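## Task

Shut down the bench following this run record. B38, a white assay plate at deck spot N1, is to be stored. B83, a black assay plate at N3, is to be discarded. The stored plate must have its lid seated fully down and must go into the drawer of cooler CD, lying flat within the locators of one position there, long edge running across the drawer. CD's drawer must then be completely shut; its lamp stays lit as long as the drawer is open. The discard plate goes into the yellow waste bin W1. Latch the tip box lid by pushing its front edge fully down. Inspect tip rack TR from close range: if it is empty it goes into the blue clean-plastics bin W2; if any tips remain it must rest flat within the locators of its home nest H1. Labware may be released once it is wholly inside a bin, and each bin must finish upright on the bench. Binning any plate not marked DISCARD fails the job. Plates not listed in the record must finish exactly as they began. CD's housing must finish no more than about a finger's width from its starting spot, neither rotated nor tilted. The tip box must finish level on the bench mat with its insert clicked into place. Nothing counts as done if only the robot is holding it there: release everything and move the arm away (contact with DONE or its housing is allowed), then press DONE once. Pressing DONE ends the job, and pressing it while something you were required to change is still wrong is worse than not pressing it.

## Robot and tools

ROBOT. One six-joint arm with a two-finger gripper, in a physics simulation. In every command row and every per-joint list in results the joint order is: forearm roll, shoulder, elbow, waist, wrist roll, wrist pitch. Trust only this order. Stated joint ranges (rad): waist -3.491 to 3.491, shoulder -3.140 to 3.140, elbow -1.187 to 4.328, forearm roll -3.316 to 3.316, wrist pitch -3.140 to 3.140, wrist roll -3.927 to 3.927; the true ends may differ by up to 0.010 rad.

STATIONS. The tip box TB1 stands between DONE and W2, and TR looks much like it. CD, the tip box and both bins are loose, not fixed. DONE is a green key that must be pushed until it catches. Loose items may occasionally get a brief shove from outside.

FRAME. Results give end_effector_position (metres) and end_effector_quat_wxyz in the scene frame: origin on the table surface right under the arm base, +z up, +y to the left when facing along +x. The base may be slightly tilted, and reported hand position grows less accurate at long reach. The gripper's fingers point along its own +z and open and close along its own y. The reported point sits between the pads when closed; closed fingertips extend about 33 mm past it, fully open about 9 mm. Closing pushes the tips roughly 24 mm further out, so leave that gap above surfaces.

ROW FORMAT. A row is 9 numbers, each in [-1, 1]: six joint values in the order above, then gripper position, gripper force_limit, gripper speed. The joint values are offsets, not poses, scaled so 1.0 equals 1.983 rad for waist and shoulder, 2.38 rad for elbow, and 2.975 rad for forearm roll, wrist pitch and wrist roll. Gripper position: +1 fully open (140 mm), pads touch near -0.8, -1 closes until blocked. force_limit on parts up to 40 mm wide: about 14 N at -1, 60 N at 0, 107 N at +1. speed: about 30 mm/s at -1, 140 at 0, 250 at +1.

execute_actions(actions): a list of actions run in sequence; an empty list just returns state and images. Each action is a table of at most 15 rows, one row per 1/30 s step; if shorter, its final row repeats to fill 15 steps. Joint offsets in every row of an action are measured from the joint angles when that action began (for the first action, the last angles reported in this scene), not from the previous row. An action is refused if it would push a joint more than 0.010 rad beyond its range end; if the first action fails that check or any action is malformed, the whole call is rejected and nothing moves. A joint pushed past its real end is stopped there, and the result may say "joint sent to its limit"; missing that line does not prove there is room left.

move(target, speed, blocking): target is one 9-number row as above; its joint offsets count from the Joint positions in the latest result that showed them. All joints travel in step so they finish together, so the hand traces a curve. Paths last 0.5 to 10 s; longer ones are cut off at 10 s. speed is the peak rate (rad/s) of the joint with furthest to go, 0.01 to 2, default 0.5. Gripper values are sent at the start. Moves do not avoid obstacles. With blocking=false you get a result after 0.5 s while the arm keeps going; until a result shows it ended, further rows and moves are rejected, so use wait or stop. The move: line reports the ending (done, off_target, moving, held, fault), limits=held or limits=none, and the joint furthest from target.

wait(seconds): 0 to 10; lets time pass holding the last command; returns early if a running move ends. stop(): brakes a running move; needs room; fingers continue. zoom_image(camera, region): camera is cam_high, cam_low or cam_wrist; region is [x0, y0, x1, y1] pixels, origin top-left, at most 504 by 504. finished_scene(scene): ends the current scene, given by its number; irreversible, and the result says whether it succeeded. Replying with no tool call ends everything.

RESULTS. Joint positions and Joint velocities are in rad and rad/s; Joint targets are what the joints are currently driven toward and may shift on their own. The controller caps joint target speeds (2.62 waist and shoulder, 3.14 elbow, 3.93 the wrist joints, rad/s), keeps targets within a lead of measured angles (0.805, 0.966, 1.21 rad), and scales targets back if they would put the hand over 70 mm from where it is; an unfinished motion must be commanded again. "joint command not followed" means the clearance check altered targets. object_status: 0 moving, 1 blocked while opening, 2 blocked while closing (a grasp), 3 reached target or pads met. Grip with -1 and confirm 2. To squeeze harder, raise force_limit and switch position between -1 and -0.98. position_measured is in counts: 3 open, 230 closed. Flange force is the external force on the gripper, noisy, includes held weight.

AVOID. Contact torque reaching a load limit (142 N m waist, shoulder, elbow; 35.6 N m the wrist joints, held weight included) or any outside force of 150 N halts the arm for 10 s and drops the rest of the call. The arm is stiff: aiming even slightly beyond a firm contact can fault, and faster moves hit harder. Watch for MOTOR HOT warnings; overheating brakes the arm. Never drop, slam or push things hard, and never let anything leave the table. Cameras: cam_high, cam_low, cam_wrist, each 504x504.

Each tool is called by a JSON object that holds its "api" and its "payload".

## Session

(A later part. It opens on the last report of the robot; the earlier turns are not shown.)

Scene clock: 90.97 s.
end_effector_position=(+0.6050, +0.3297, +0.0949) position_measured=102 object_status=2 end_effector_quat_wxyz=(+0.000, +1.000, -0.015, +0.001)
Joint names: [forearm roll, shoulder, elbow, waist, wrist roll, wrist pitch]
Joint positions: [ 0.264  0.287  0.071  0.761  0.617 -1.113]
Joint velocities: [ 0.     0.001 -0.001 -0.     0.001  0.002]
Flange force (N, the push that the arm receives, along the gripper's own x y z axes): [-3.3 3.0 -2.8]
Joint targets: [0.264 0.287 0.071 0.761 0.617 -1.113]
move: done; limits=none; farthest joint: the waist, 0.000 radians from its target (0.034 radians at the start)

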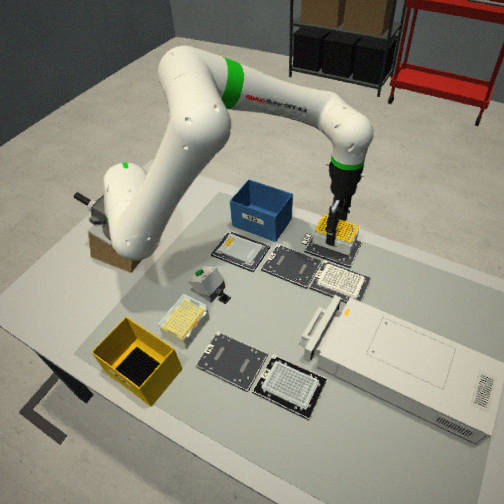

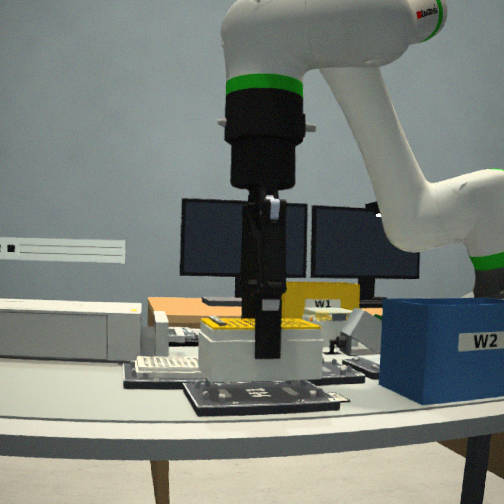

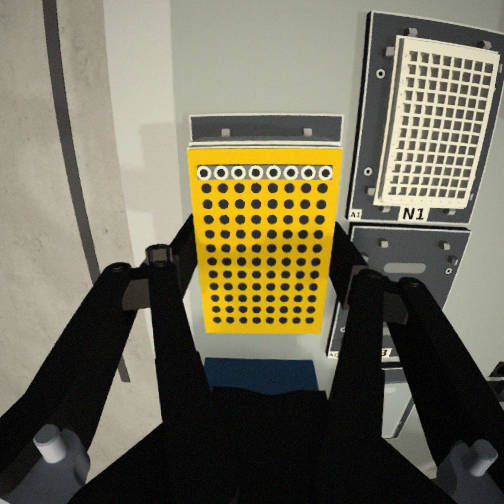

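{"api": "move", "payload": {"target": [0.0005, 0.0041, -0.0102, -0.0044, 0.0002, 0.0113, -1, -0.2, -0.3], "speed": 0.08}}

{"api": "zoom_image", "payload": {"camera": "cam_wrist", "region": [150, 90, 380, 200]}}

{"api": "zoom_image", "payload": {"camera": "cam_low", "region": [170, 310, 360, 420]}}

Scene clock: 101.23 s.
end_effector_position=(+0.6032, +0.3263, +0.0801) position_measured=102 object_status=2 end_effector_quat_wxyz=(+0.000, +1.000, -0.015, +0.000)
Joint names: [forearm roll, shoulder, elbow, waist, wrist roll, wrist pitch]
Joint positions: [ 0.266  0.295  0.046  0.752  0.617 -1.079]
Joint velocities: [ 0.001  0.    -0.    -0.     0.     0.001]
Flange force (N, the push that the arm receives, along the gripper's own x y z axes): [2.2 -2.1 -3.5]
Joint targets: [0.266 0.295 0.046 0.752 0.617 -1.079]
move: done; limits=none; farthest joint: the waist, 0.000 radians from its target (0.009 radians at the start)

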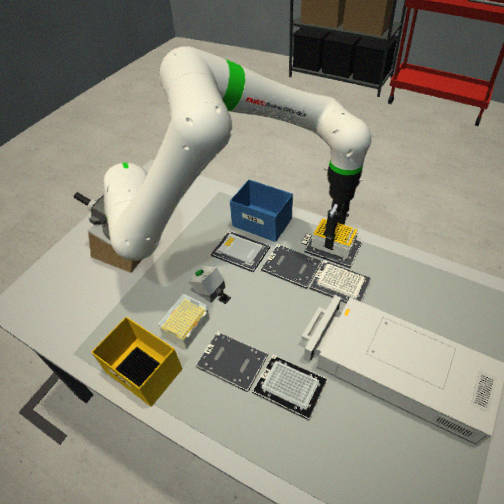

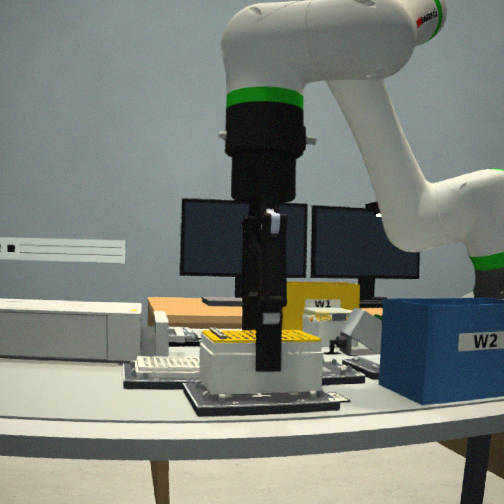

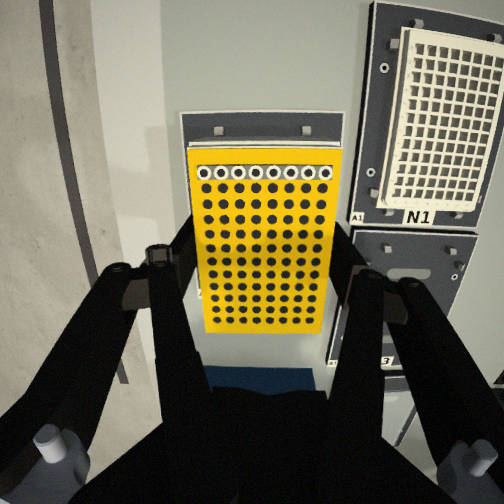

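Region (150, 90, 380, 200) of cam_wrist's 504x504 image, scaled by 2.191, with more detail than that image has; it fills the top 241 rows of this view, and the rest is white.

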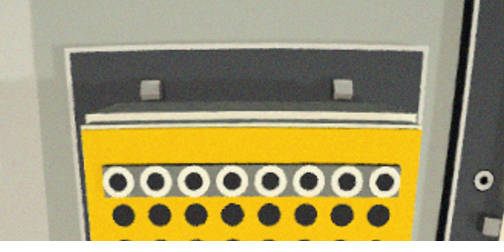

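Region (170, 310, 360, 420) of cam_low's 504x504 image, scaled by 2.653, with more detail than that image has; it fills the top 292 rows of this view, and the rest is white.

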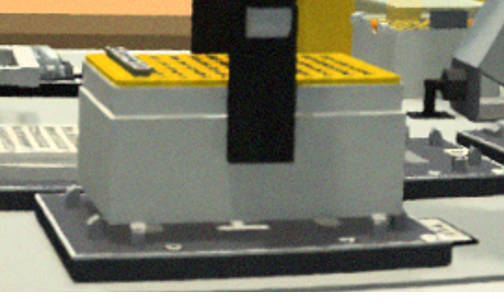

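{"api": "execute_actions", "payload": {"actions": [[[0,0.0025,0.0032,0,0,-0.0009,-1,-0.2,-0.3]],[[0.0001,0.00088,-0.00094,-0.00046,0,0.00138,-1,-0.2,-0.3]],[[0.0001,0.00088,-0.00094,-0.00046,0,0.00138,-1,-0.2,-0.3]],[[0.0001,0.00088,-0.00094,-0.00046,0,0.00138,-1,-0.2,-0.3]],[[0.0001,0.00088,-0.00094,-0.00046,0,0.00138,-1,-0.2,-0.3]]]}}

{"api": "zoom_image", "payload": {"camera": "cam_low", "region": [170, 310, 360, 420]}}

Scene clock: 110.03 s.
end_effector_position=(+0.6045, +0.3271, +0.0724) position_measured=102 object_status=2 end_effector_quat_wxyz=(+0.000, +1.000, -0.015, +0.001)
Joint names: [forearm roll, shoulder, elbow, waist, wrist roll, wrist pitch]
Joint positions: [ 0.267  0.307  0.045  0.748  0.617 -1.066]
Joint velocities: [-0.001 -0.    -0.003  0.     0.    -0.   ]
Flange force (N, the push that the arm receives, along the gripper's own x y z axes): [-6.9 4.4 -2.3]
Flange force at the end of the 1st action (N, along the gripper's axes at the end of the call): [2.7 0.3 -3.0]
Flange force at the end of the 2nd action (N, along the gripper's axes at the end of the call): [-3.9 2.5 -7.5]
Flange force at the end of the 3rd action (N, along the gripper's axes at the end of the call): [-15.1 1.4 -14.2]
Flange force at the end of the 4th action (N, along the gripper's axes at the end of the call): [-25.5 -0.8 -27.7]
Joint targets: [0.267 0.307 0.045 0.748 0.617 -1.066]

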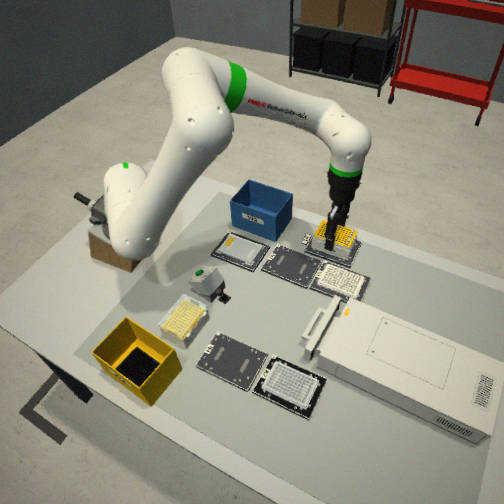

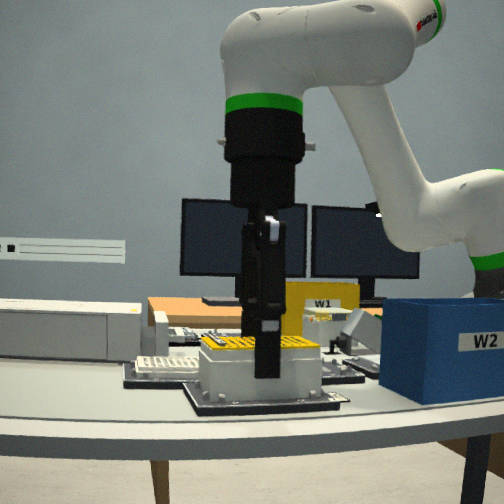

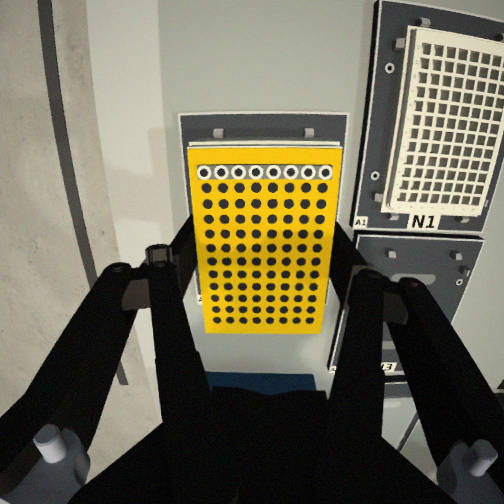

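Region (170, 310, 360, 420) of cam_low's 504x504 image, scaled by 2.653, with more detail than that image has; it fills the top 292 rows of this view, and the rest is white.

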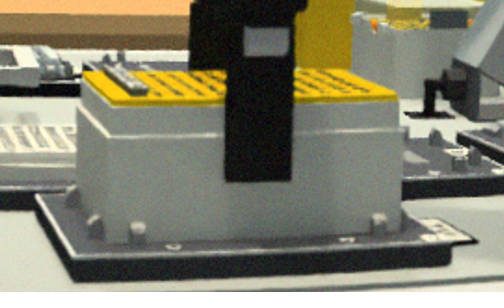

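{"api": "execute_actions", "payload": {"actions": [[[0,0.00044,-0.00047,-0.00023,0,0.00069,-1,-0.2,-0.3]],[[0,0.00044,-0.00047,-0.00023,0,0.00069,-1,-0.2,-0.3]],[[0,0,0,0,0,0,0.42,-0.2,-0.5]],[[0,0,0,0,0,0,0.42,-0.2,-0.5]]]}}

{"api": "zoom_image", "payload": {"camera": "cam_low", "region": [170, 310, 360, 420]}}

Scene clock: 115.10 s.
end_effector_position=(+0.6042, +0.3270, +0.0705) position_measured=76 object_status=3 end_effector_quat_wxyz=(+0.000, +1.000, -0.015, +0.000)
Joint names: [forearm roll, shoulder, elbow, waist, wrist roll, wrist pitch]
Joint positions: [ 0.267  0.308  0.043  0.748  0.617 -1.062]
Joint velocities: [ 0.001  0.     0.    -0.     0.     0.   ]
Flange force (N, the push that the arm receives, along the gripper's own x y z axes): [0.1 -1.5 -4.2]
Flange force at the end of the 1st action (N, along the gripper's axes at the end of the call): [-6.2 2.8 -8.7]
Flange force at the end of the 2nd action (N, along the gripper's axes at the end of the call): [-19.3 10.8 -51.2]
Flange force at the end of the 3rd action (N, along the gripper's axes at the end of the call): [-3.2 4.1 -3.8]
Joint targets: [0.267 0.308 0.043 0.748 0.617 -1.061]

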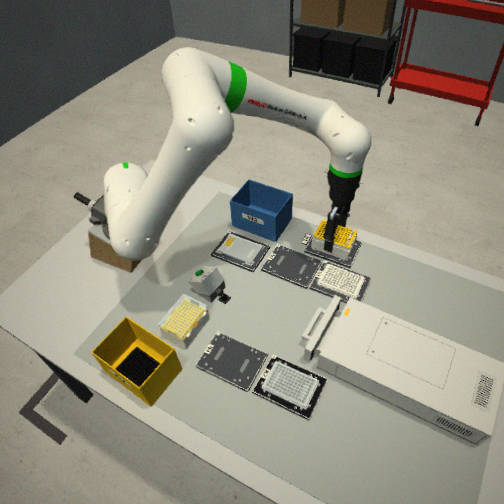

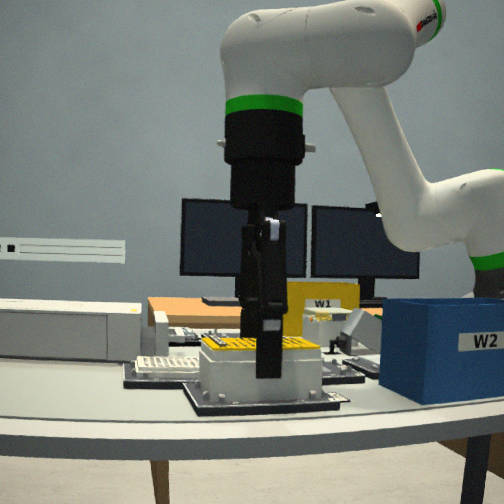

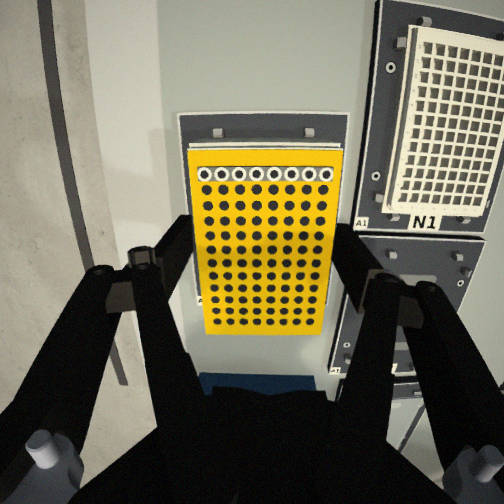

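Region (170, 310, 360, 420) of cam_low's 504x504 image, scaled by 2.653, with more detail than that image has; it fills the top 292 rows of this view, and the rest is white.

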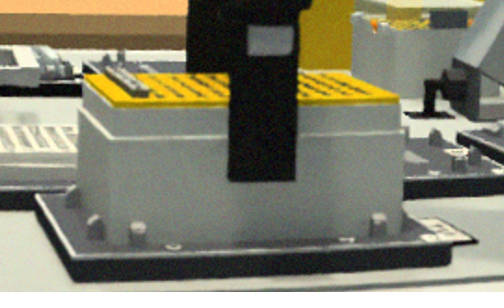

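{"api": "move", "payload": {"target": [-0.003, -0.04, 0.045, 0.022, -0.005, -0.065, 0.42, -0.2, 0], "speed": 0.4}}

Scene clock: 124.93 s.
end_effector_position=(+0.6059, +0.3300, +0.1627) position_measured=76 object_status=3 end_effector_quat_wxyz=(+0.001, +1.000, -0.025, +0.000)
Joint names: [forearm roll, shoulder, elbow, waist, wrist roll, wrist pitch]
Joint positions: [ 0.258  0.229  0.15   0.791  0.602 -1.255]
Joint velocities: [-0.    -0.001  0.     0.     0.001 -0.001]
Flange force (N, the push that the arm receives, along the gripper's own x y z axes): [-10.6 5.0 -1.7]
Joint targets: [0.258 0.229 0.150 0.791 0.602 -1.255]
move: done; limits=none; farthest joint: the shoulder, 0.001 radians from its target (0.080 radians at the start)

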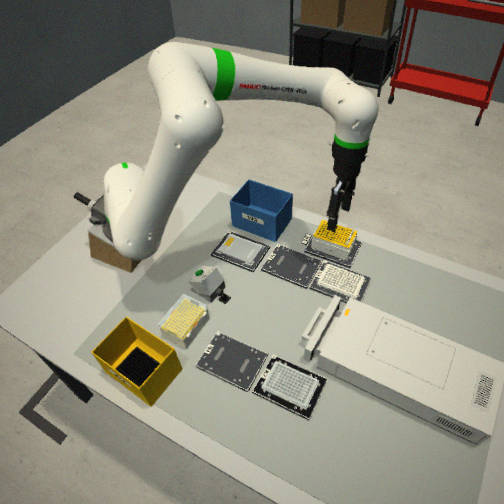

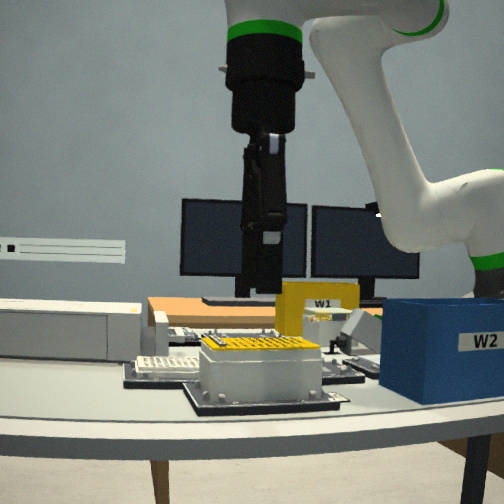

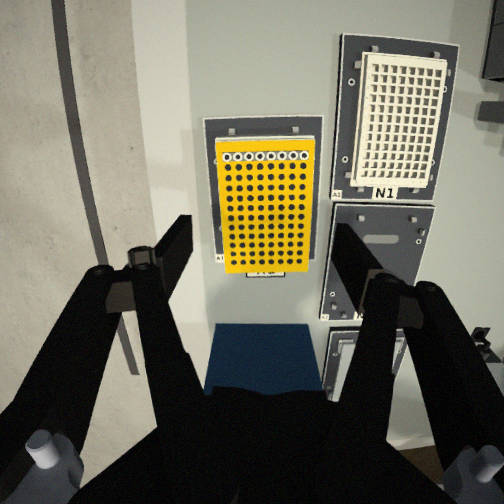

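{"api": "move", "payload": {"target": [0.0245, -0.3777, -0.371, 0.1634, -0.1257, 0.0121, 0.42, -0.2, 0], "speed": 0.6}}

{"api": "move", "payload": {"target": [0.0037, 0.0298, -0.0252, -0.0277, 0.0037, 0.044, 0.42, -0.2, 0], "speed": 0.3}}

Scene clock: 132.87 s.
end_effector_position=(+0.3519, +0.1751, +0.1603) position_measured=76 object_status=3 end_effector_quat_wxyz=(+0.000, +1.000, -0.030, +0.000)
Joint names: [forearm roll, shoulder, elbow, waist, wrist roll, wrist pitch]
Joint positions: [ 0.331 -0.52  -0.733  1.115  0.229 -1.219]
Joint velocities: [ 0.    -0.002 -0.002  0.001  0.001  0.001]
Flange force (N, the push that the arm receives, along the gripper's own x y z axes): [-3.2 5.8 -5.2]
Joint targets: [0.331 -0.520 -0.733 1.115 0.228 -1.219]
move: done; limits=none; farthest joint: the waist, 0.000 radians from its target (0.324 radians at the start)

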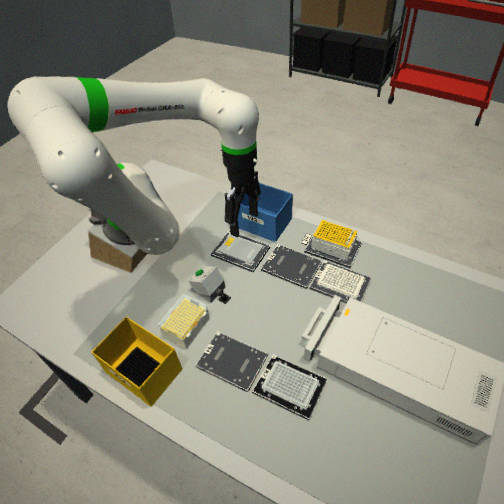

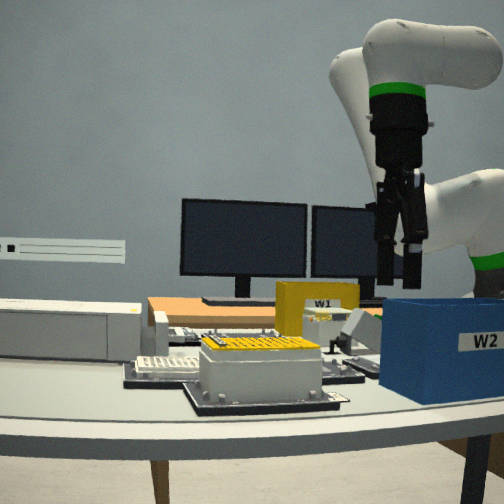

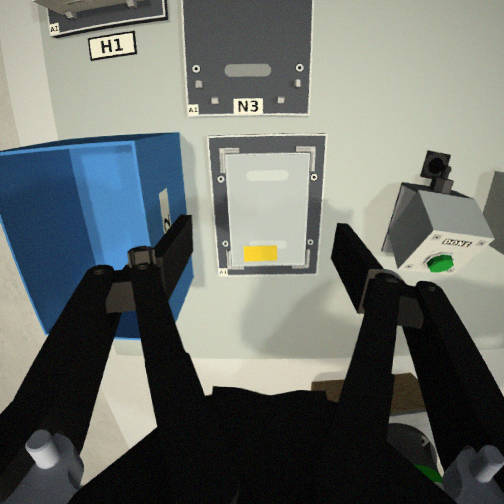

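Scene clock: 133.77 s.
end_effector_position=(+0.3524, +0.1751, +0.1200) position_measured=76 object_status=3 end_effector_quat_wxyz=(+0.000, +1.000, -0.030, +0.001)
Joint names: [forearm roll, shoulder, elbow, waist, wrist roll, wrist pitch]
Joint positions: [ 0.342 -0.461 -0.793  1.06   0.24  -1.088]
Joint velocities: [-0.     0.001  0.001 -0.001 -0.001  0.001]
Flange force (N, the push that the arm receives, along the gripper's own x y z axes): [-5.0 -2.9 -6.2]
Joint targets: [0.342 -0.461 -0.793 1.060 0.240 -1.088]
move: done; limits=none; farthest joint: the waist, 0.000 radians from its target (0.055 radians at the start)

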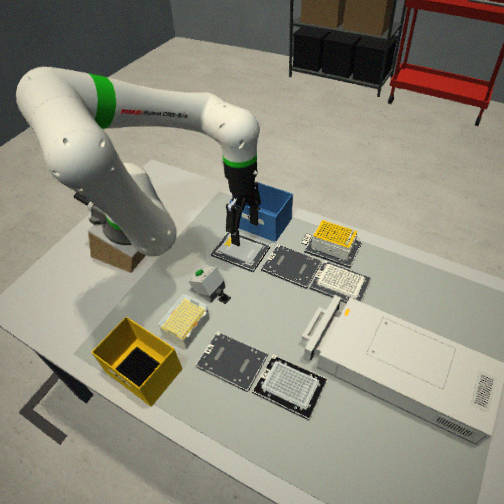

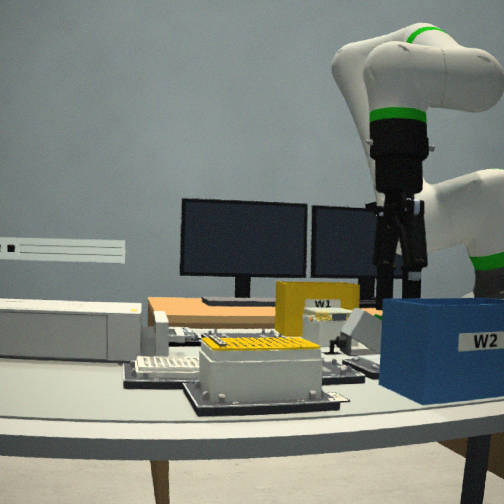

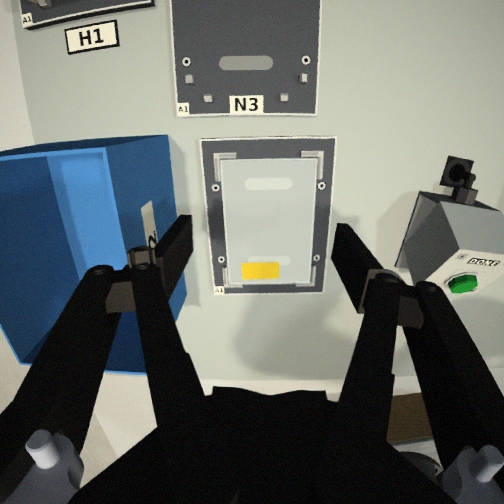

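{"api": "move", "payload": {"target": [0.014, 0.0421, -0.0457, -0.0191, -0.0098, 0.0642, 0.42, -0.2, 0], "speed": 0.25}}

Scene clock: 141.57 s.
end_effector_position=(+0.3398, +0.1721, +0.0608) position_measured=76 object_status=3 end_effector_quat_wxyz=(+0.001, +1.000, -0.022, +0.002)
Joint names: [forearm roll, shoulder, elbow, waist, wrist roll, wrist pitch]
Joint positions: [ 0.384 -0.377 -0.901  1.022  0.21  -0.897]
Joint velocities: [-0.001  0.001 -0.001 -0.    -0.     0.001]
Flange force (N, the push that the arm receives, along the gripper's own x y z axes): [-4.8 2.3 -6.2]
Joint targets: [0.384 -0.377 -0.902 1.022 0.210 -0.897]
move: done; limits=none; farthest joint: the waist, 0.000 radians from its target (0.038 radians at the start)

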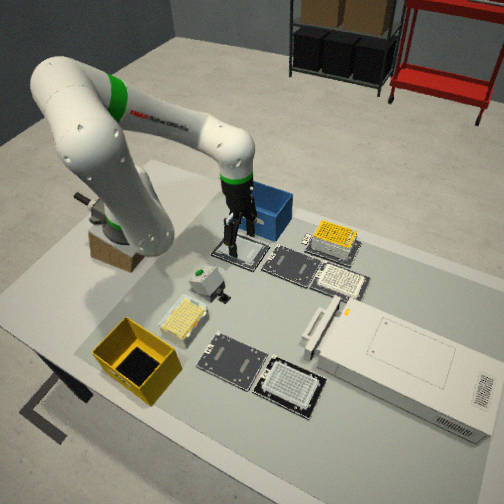

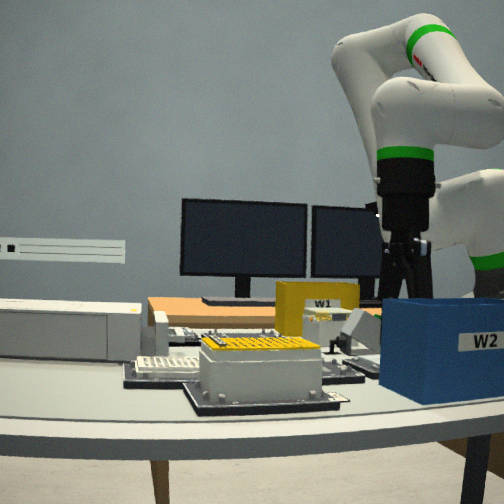

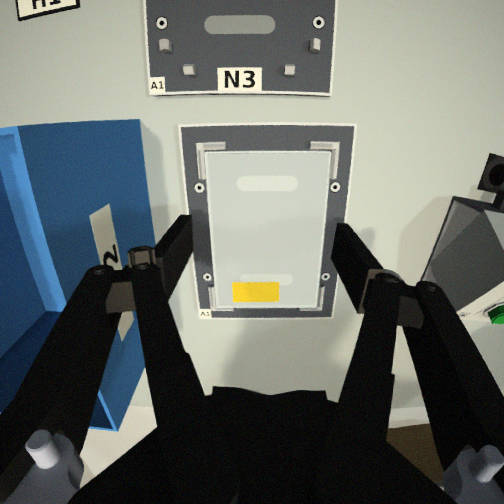

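Continue remaining 20%.

{"api": "move", "payload": {"target": [0.0035, 0.0105, -0.0114, -0.0048, -0.0024, 0.0161, 0.42, -0.2, 0], "speed": 0.1}}

Scene clock: 143.67 s.
end_effector_position=(+0.3349, +0.1701, +0.0467) position_measured=76 object_status=3 end_effector_quat_wxyz=(+0.000, +1.000, -0.020, +0.001)
Joint names: [forearm roll, shoulder, elbow, waist, wrist roll, wrist pitch]
Joint positions: [ 0.394 -0.357 -0.928  1.013  0.203 -0.849]
Joint velocities: [-0.     0.001 -0.001 -0.    -0.001  0.002]
Flange force (N, the push that the arm receives, along the gripper's own x y z axes): [-1.0 0.2 -2.9]
Joint targets: [0.394 -0.356 -0.929 1.013 0.203 -0.849]
move: done; limits=none; farthest joint: the waist, 0.000 radians from its target (0.010 radians at the start)

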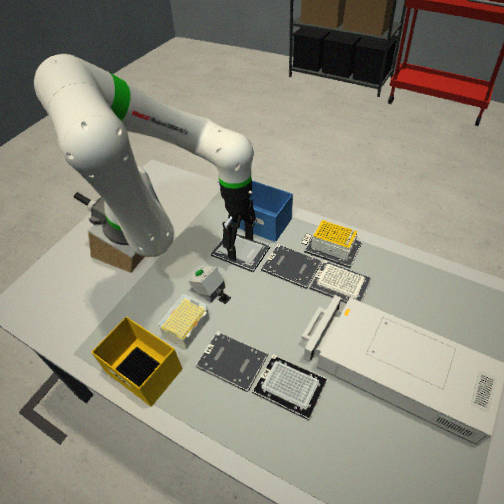

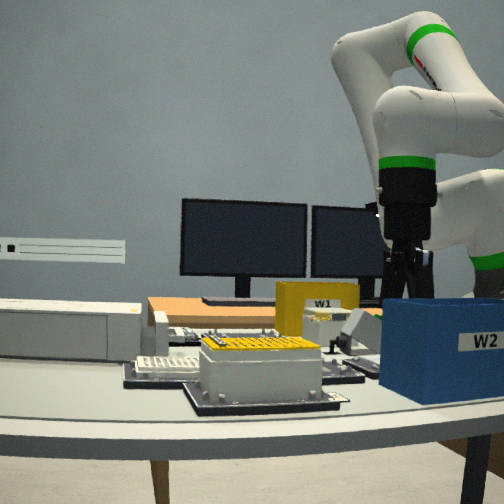

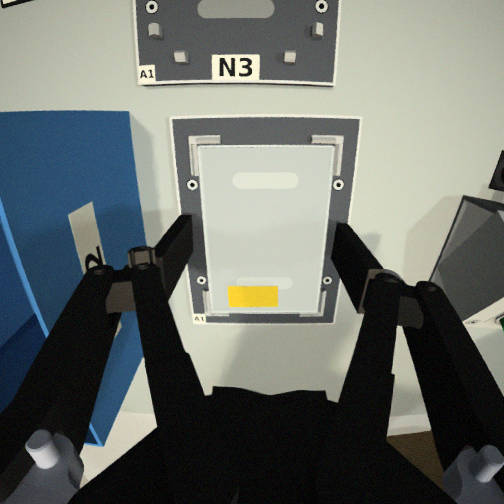

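{"api": "execute_actions", "payload": {"actions": [[[0,0,0,0,0,0,-1,-0.4,-0.3]],[[0,0,0,0,0,0,-1,-0.4,-0.3]]]}}

Scene clock: 146.10 s.
end_effector_position=(+0.3350, +0.1701, +0.0467) position_measured=102 object_status=2 end_effector_quat_wxyz=(+0.000, +1.000, -0.020, +0.001)
Joint names: [forearm roll, shoulder, elbow, waist, wrist roll, wrist pitch]
Joint positions: [ 0.394 -0.356 -0.929  1.013  0.203 -0.849]
Joint velocities: [-0.    -0.     0.     0.     0.001  0.   ]
Flange force (N, the push that the arm receives, along the gripper's own x y z axes): [-6.8 7.9 -45.0]
Flange force at the end of the 1st action (N, along the gripper's axes at the end of the call): [-17.6 9.8 -55.7]
Joint targets: [0.394 -0.356 -0.929 1.013 0.203 -0.849]

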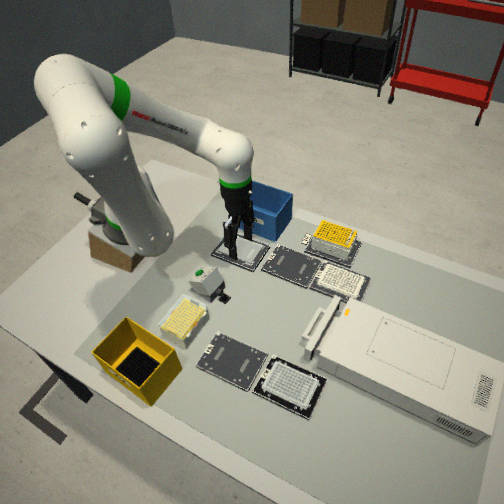

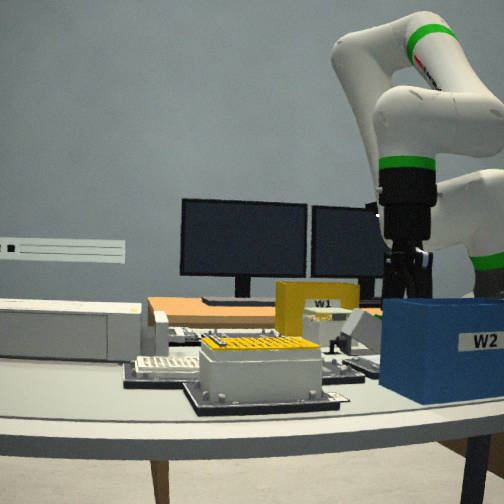

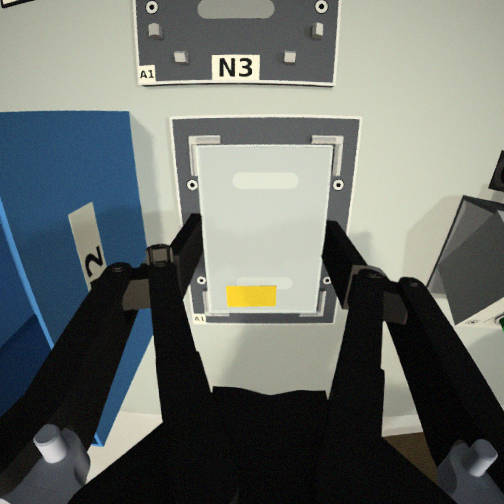

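{"api": "move", "payload": {"target": [-0.004, -0.0251, 0.0085, 0.0119, -0.003, -0.0235, -1, -0.4, -0.3], "speed": 0.15}}

Scene clock: 156.10 s.
end_effector_position=(+0.3371, +0.1695, +0.0666) position_measured=103 object_status=2 end_effector_quat_wxyz=(-0.000, +1.000, -0.027, +0.003)
Joint names: [forearm roll, shoulder, elbow, waist, wrist roll, wrist pitch]
Joint positions: [ 0.382 -0.406 -0.908  1.036  0.194 -0.919]
Joint velocities: [-0.001 -0.001  0.     0.001  0.    -0.002]
Flange force (N, the push that the arm receives, along the gripper's own x y z axes): [0.6 1.5 -1.5]
Joint targets: [0.382 -0.406 -0.908 1.037 0.194 -0.919]
move: done; limits=none; farthest joint: the waist, 0.000 radians from its target (0.024 radians at the start)

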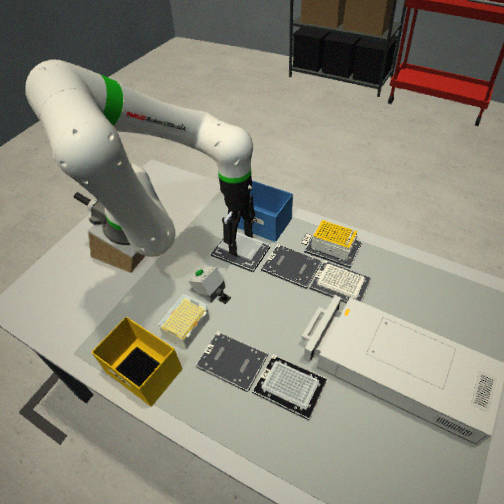

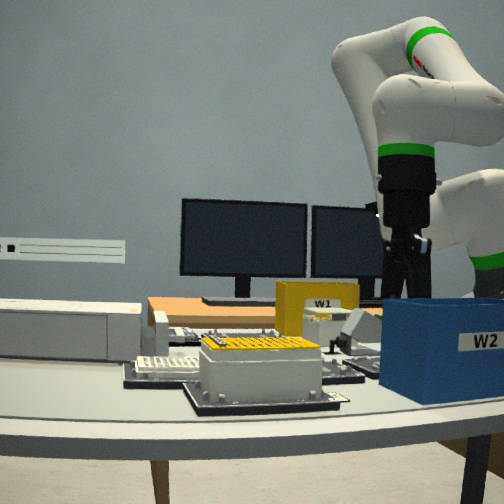

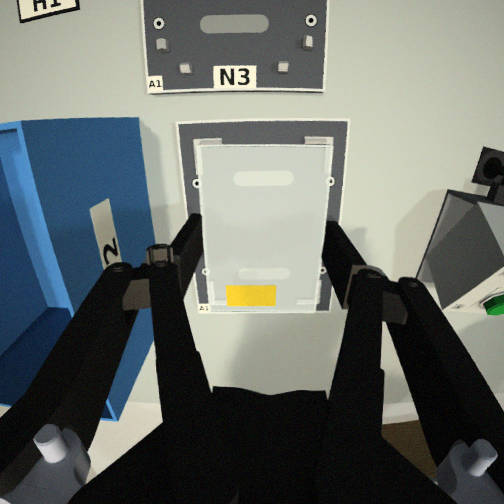

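{"api": "move", "payload": {"target": [-0.0134, -0.0277, 0.0483, 0.0121, 0.0155, -0.0568, -1, -0.4, -0.3], "speed": 0.4}}

{"api": "move", "payload": {"target": [-0.0568, 0.3847, 0.412, -0.2927, 0.2255, -0.0214, -1, -0.4, -0.3], "speed": 0.6}}

Scene clock: 161.20 s.
end_effector_position=(+0.3523, +0.1749, +0.1198) position_measured=103 object_status=2 end_effector_quat_wxyz=(+0.000, +1.000, -0.029, +0.001)
Joint names: [forearm roll, shoulder, elbow, waist, wrist roll, wrist pitch]
Joint positions: [ 0.342 -0.461 -0.793  1.06   0.24  -1.088]
Joint velocities: [-0.001 -0.     0.    -0.    -0.    -0.002]
Flange force (N, the push that the arm receives, along the gripper's own x y z axes): [4.7 -0.4 -6.0]
Joint targets: [0.342 -0.461 -0.793 1.060 0.240 -1.088]
move: done; limits=none; farthest joint: the waist, 0.000 radians from its target (0.023 radians at the start)

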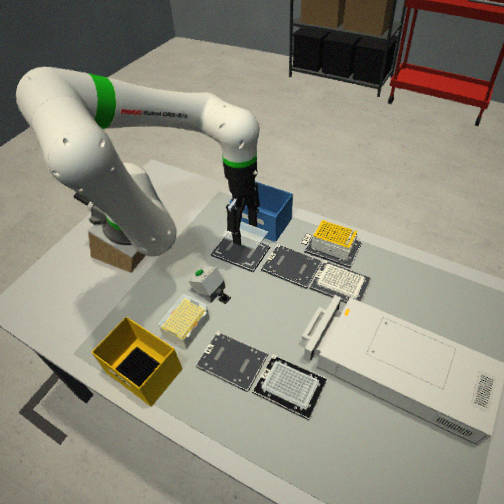

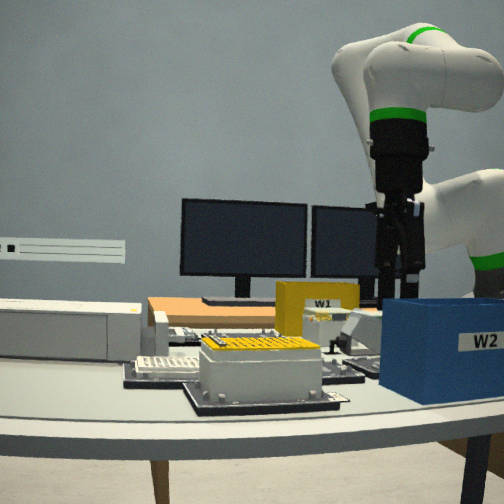

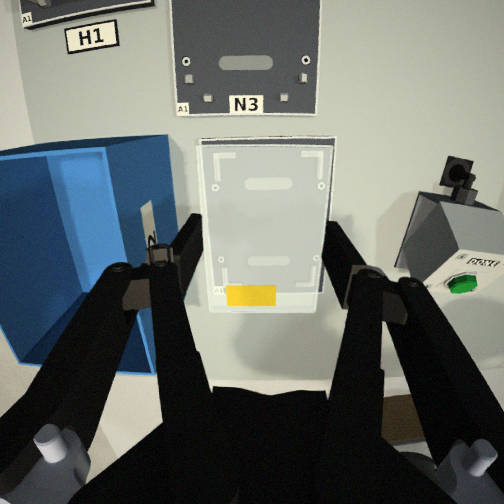

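Scene clock: 163.40 s.
end_effector_position=(+0.6901, +0.1928, +0.1003) position_measured=103 object_status=2 end_effector_quat_wxyz=(+0.001, +1.000, -0.029, +0.001)
Joint names: [forearm roll, shoulder, elbow, waist, wrist roll, wrist pitch]
Joint positions: [ 0.174  0.302  0.187  0.48   0.911 -1.152]
Joint velocities: [-0.     0.001  0.003 -0.001  0.001 -0.001]
Flange force (N, the push that the arm receives, along the gripper's own x y z axes): [8.4 -2.3 -6.7]
Joint targets: [0.173 0.302 0.187 0.480 0.911 -1.152]
move: done; limits=none; farthest joint: the waist, 0.001 radians from its target (0.581 radians at the start)

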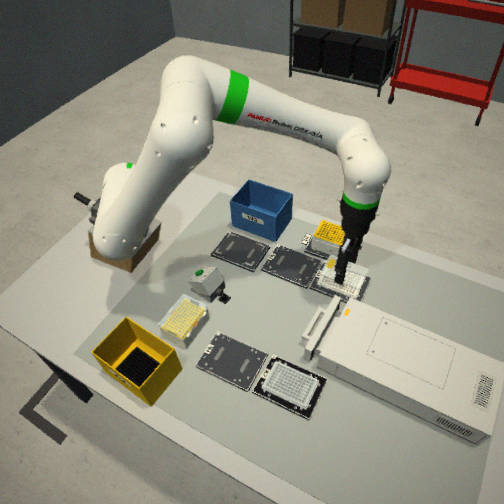

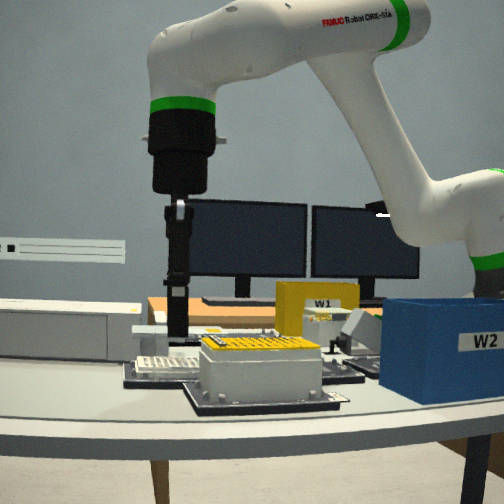

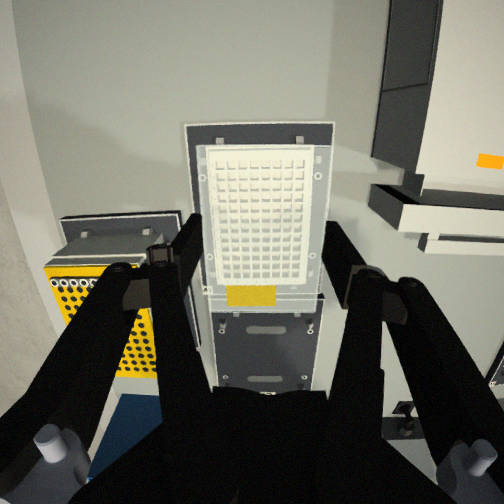

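{"api": "move", "payload": {"target": [0.0017, 0.0124, -0.0168, 0.0014, 0.0012, 0.0215, -1, -0.4, -0.3], "speed": 0.15}}

{"api": "zoom_image", "payload": {"camera": "cam_wrist", "region": [150, 100, 380, 330]}}

Scene clock: 170.57 s.
end_effector_position=(+0.6850, +0.1979, +0.0700) position_measured=103 object_status=2 end_effector_quat_wxyz=(+0.000, +1.000, -0.020, +0.001)
Joint names: [forearm roll, shoulder, elbow, waist, wrist roll, wrist pitch]
Joint positions: [ 0.179  0.326  0.147  0.483  0.915 -1.088]
Joint velocities: [-0.     0.001 -0.001  0.     0.001  0.001]
Flange force (N, the push that the arm receives, along the gripper's own x y z axes): [-4.1 -0.8 -2.9]
Joint targets: [0.179 0.326 0.147 0.483 0.915 -1.088]
move: done; limits=none; farthest joint: the forearm roll, 0.001 radians from its target (0.006 radians at the start)

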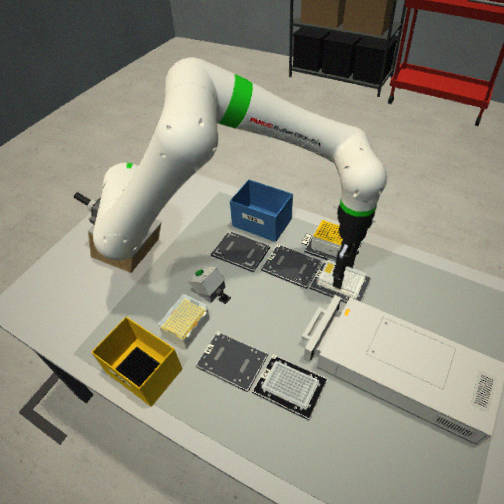

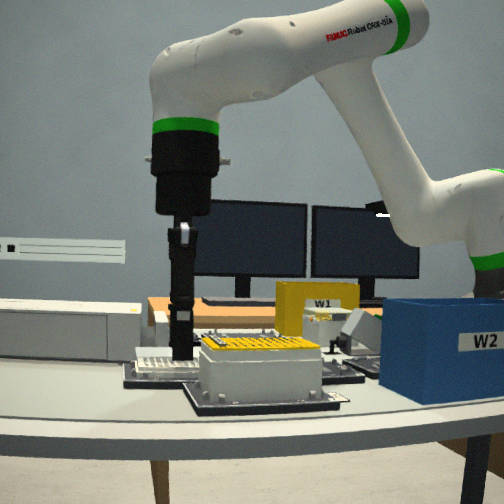

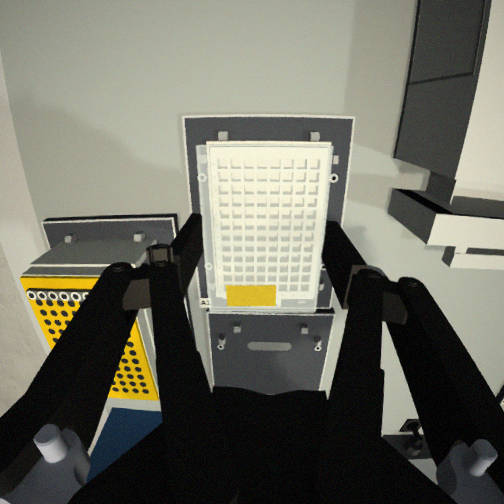

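Region (150, 100, 380, 330) of cam_wrist's 504x504 image, scaled by 2.191, with more detail than that image has.

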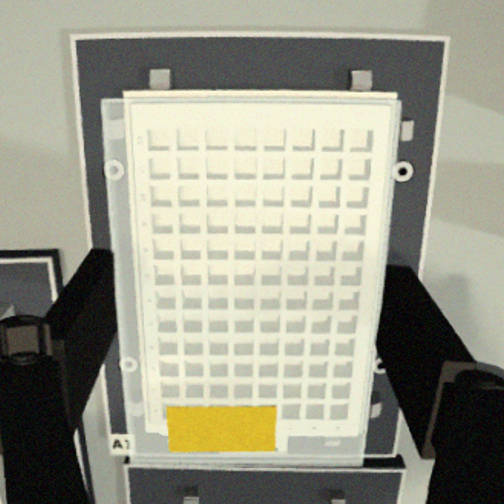

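{"api": "move", "payload": {"target": [0.0004, 0.0041, -0.004, -0.0032, -0.0023, 0.006, -1, -0.4, -0.3], "speed": 0.06}}

{"api": "zoom_image", "payload": {"camera": "cam_wrist", "region": [150, 100, 380, 330]}}

Scene clock: 177.67 s.
end_effector_position=(+0.6851, +0.1948, +0.0612) position_measured=103 object_status=2 end_effector_quat_wxyz=(+0.001, +1.000, -0.025, +0.001)
Joint names: [forearm roll, shoulder, elbow, waist, wrist roll, wrist pitch]
Joint positions: [ 0.18   0.334  0.138  0.477  0.908 -1.07 ]
Joint velocities: [-0.001  0.    -0.    -0.    -0.001  0.002]
Flange force (N, the push that the arm receives, along the gripper's own x y z axes): [3.1 -2.3 -5.3]
Joint targets: [0.180 0.334 0.138 0.476 0.908 -1.070]
move: done; limits=none; farthest joint: the waist, 0.000 radians from its target (0.006 radians at the start)

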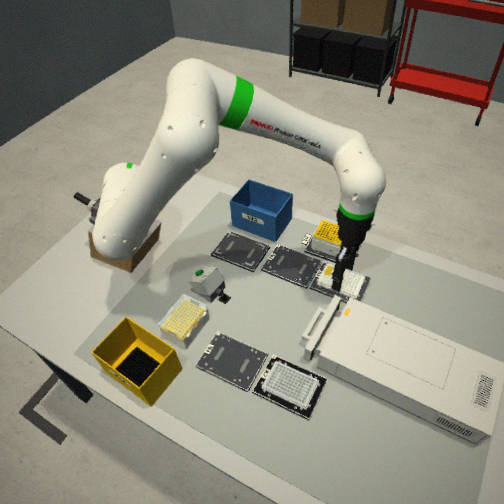

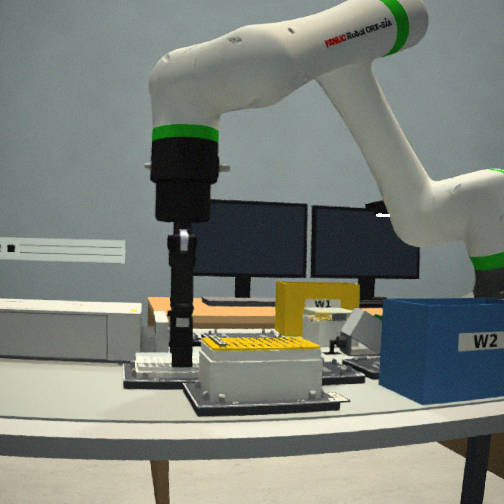

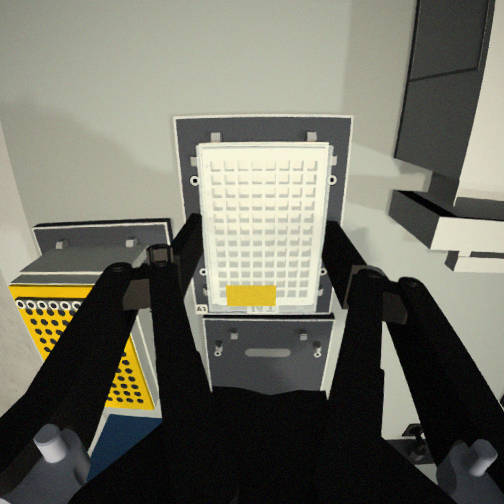

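Region (150, 100, 380, 330) of cam_wrist's 504x504 image, scaled by 2.191, with more detail than that image has.

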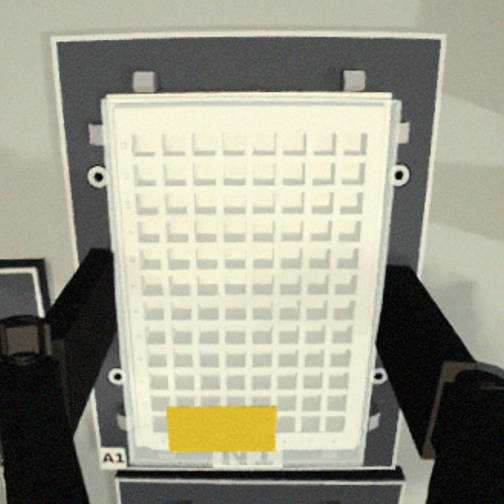

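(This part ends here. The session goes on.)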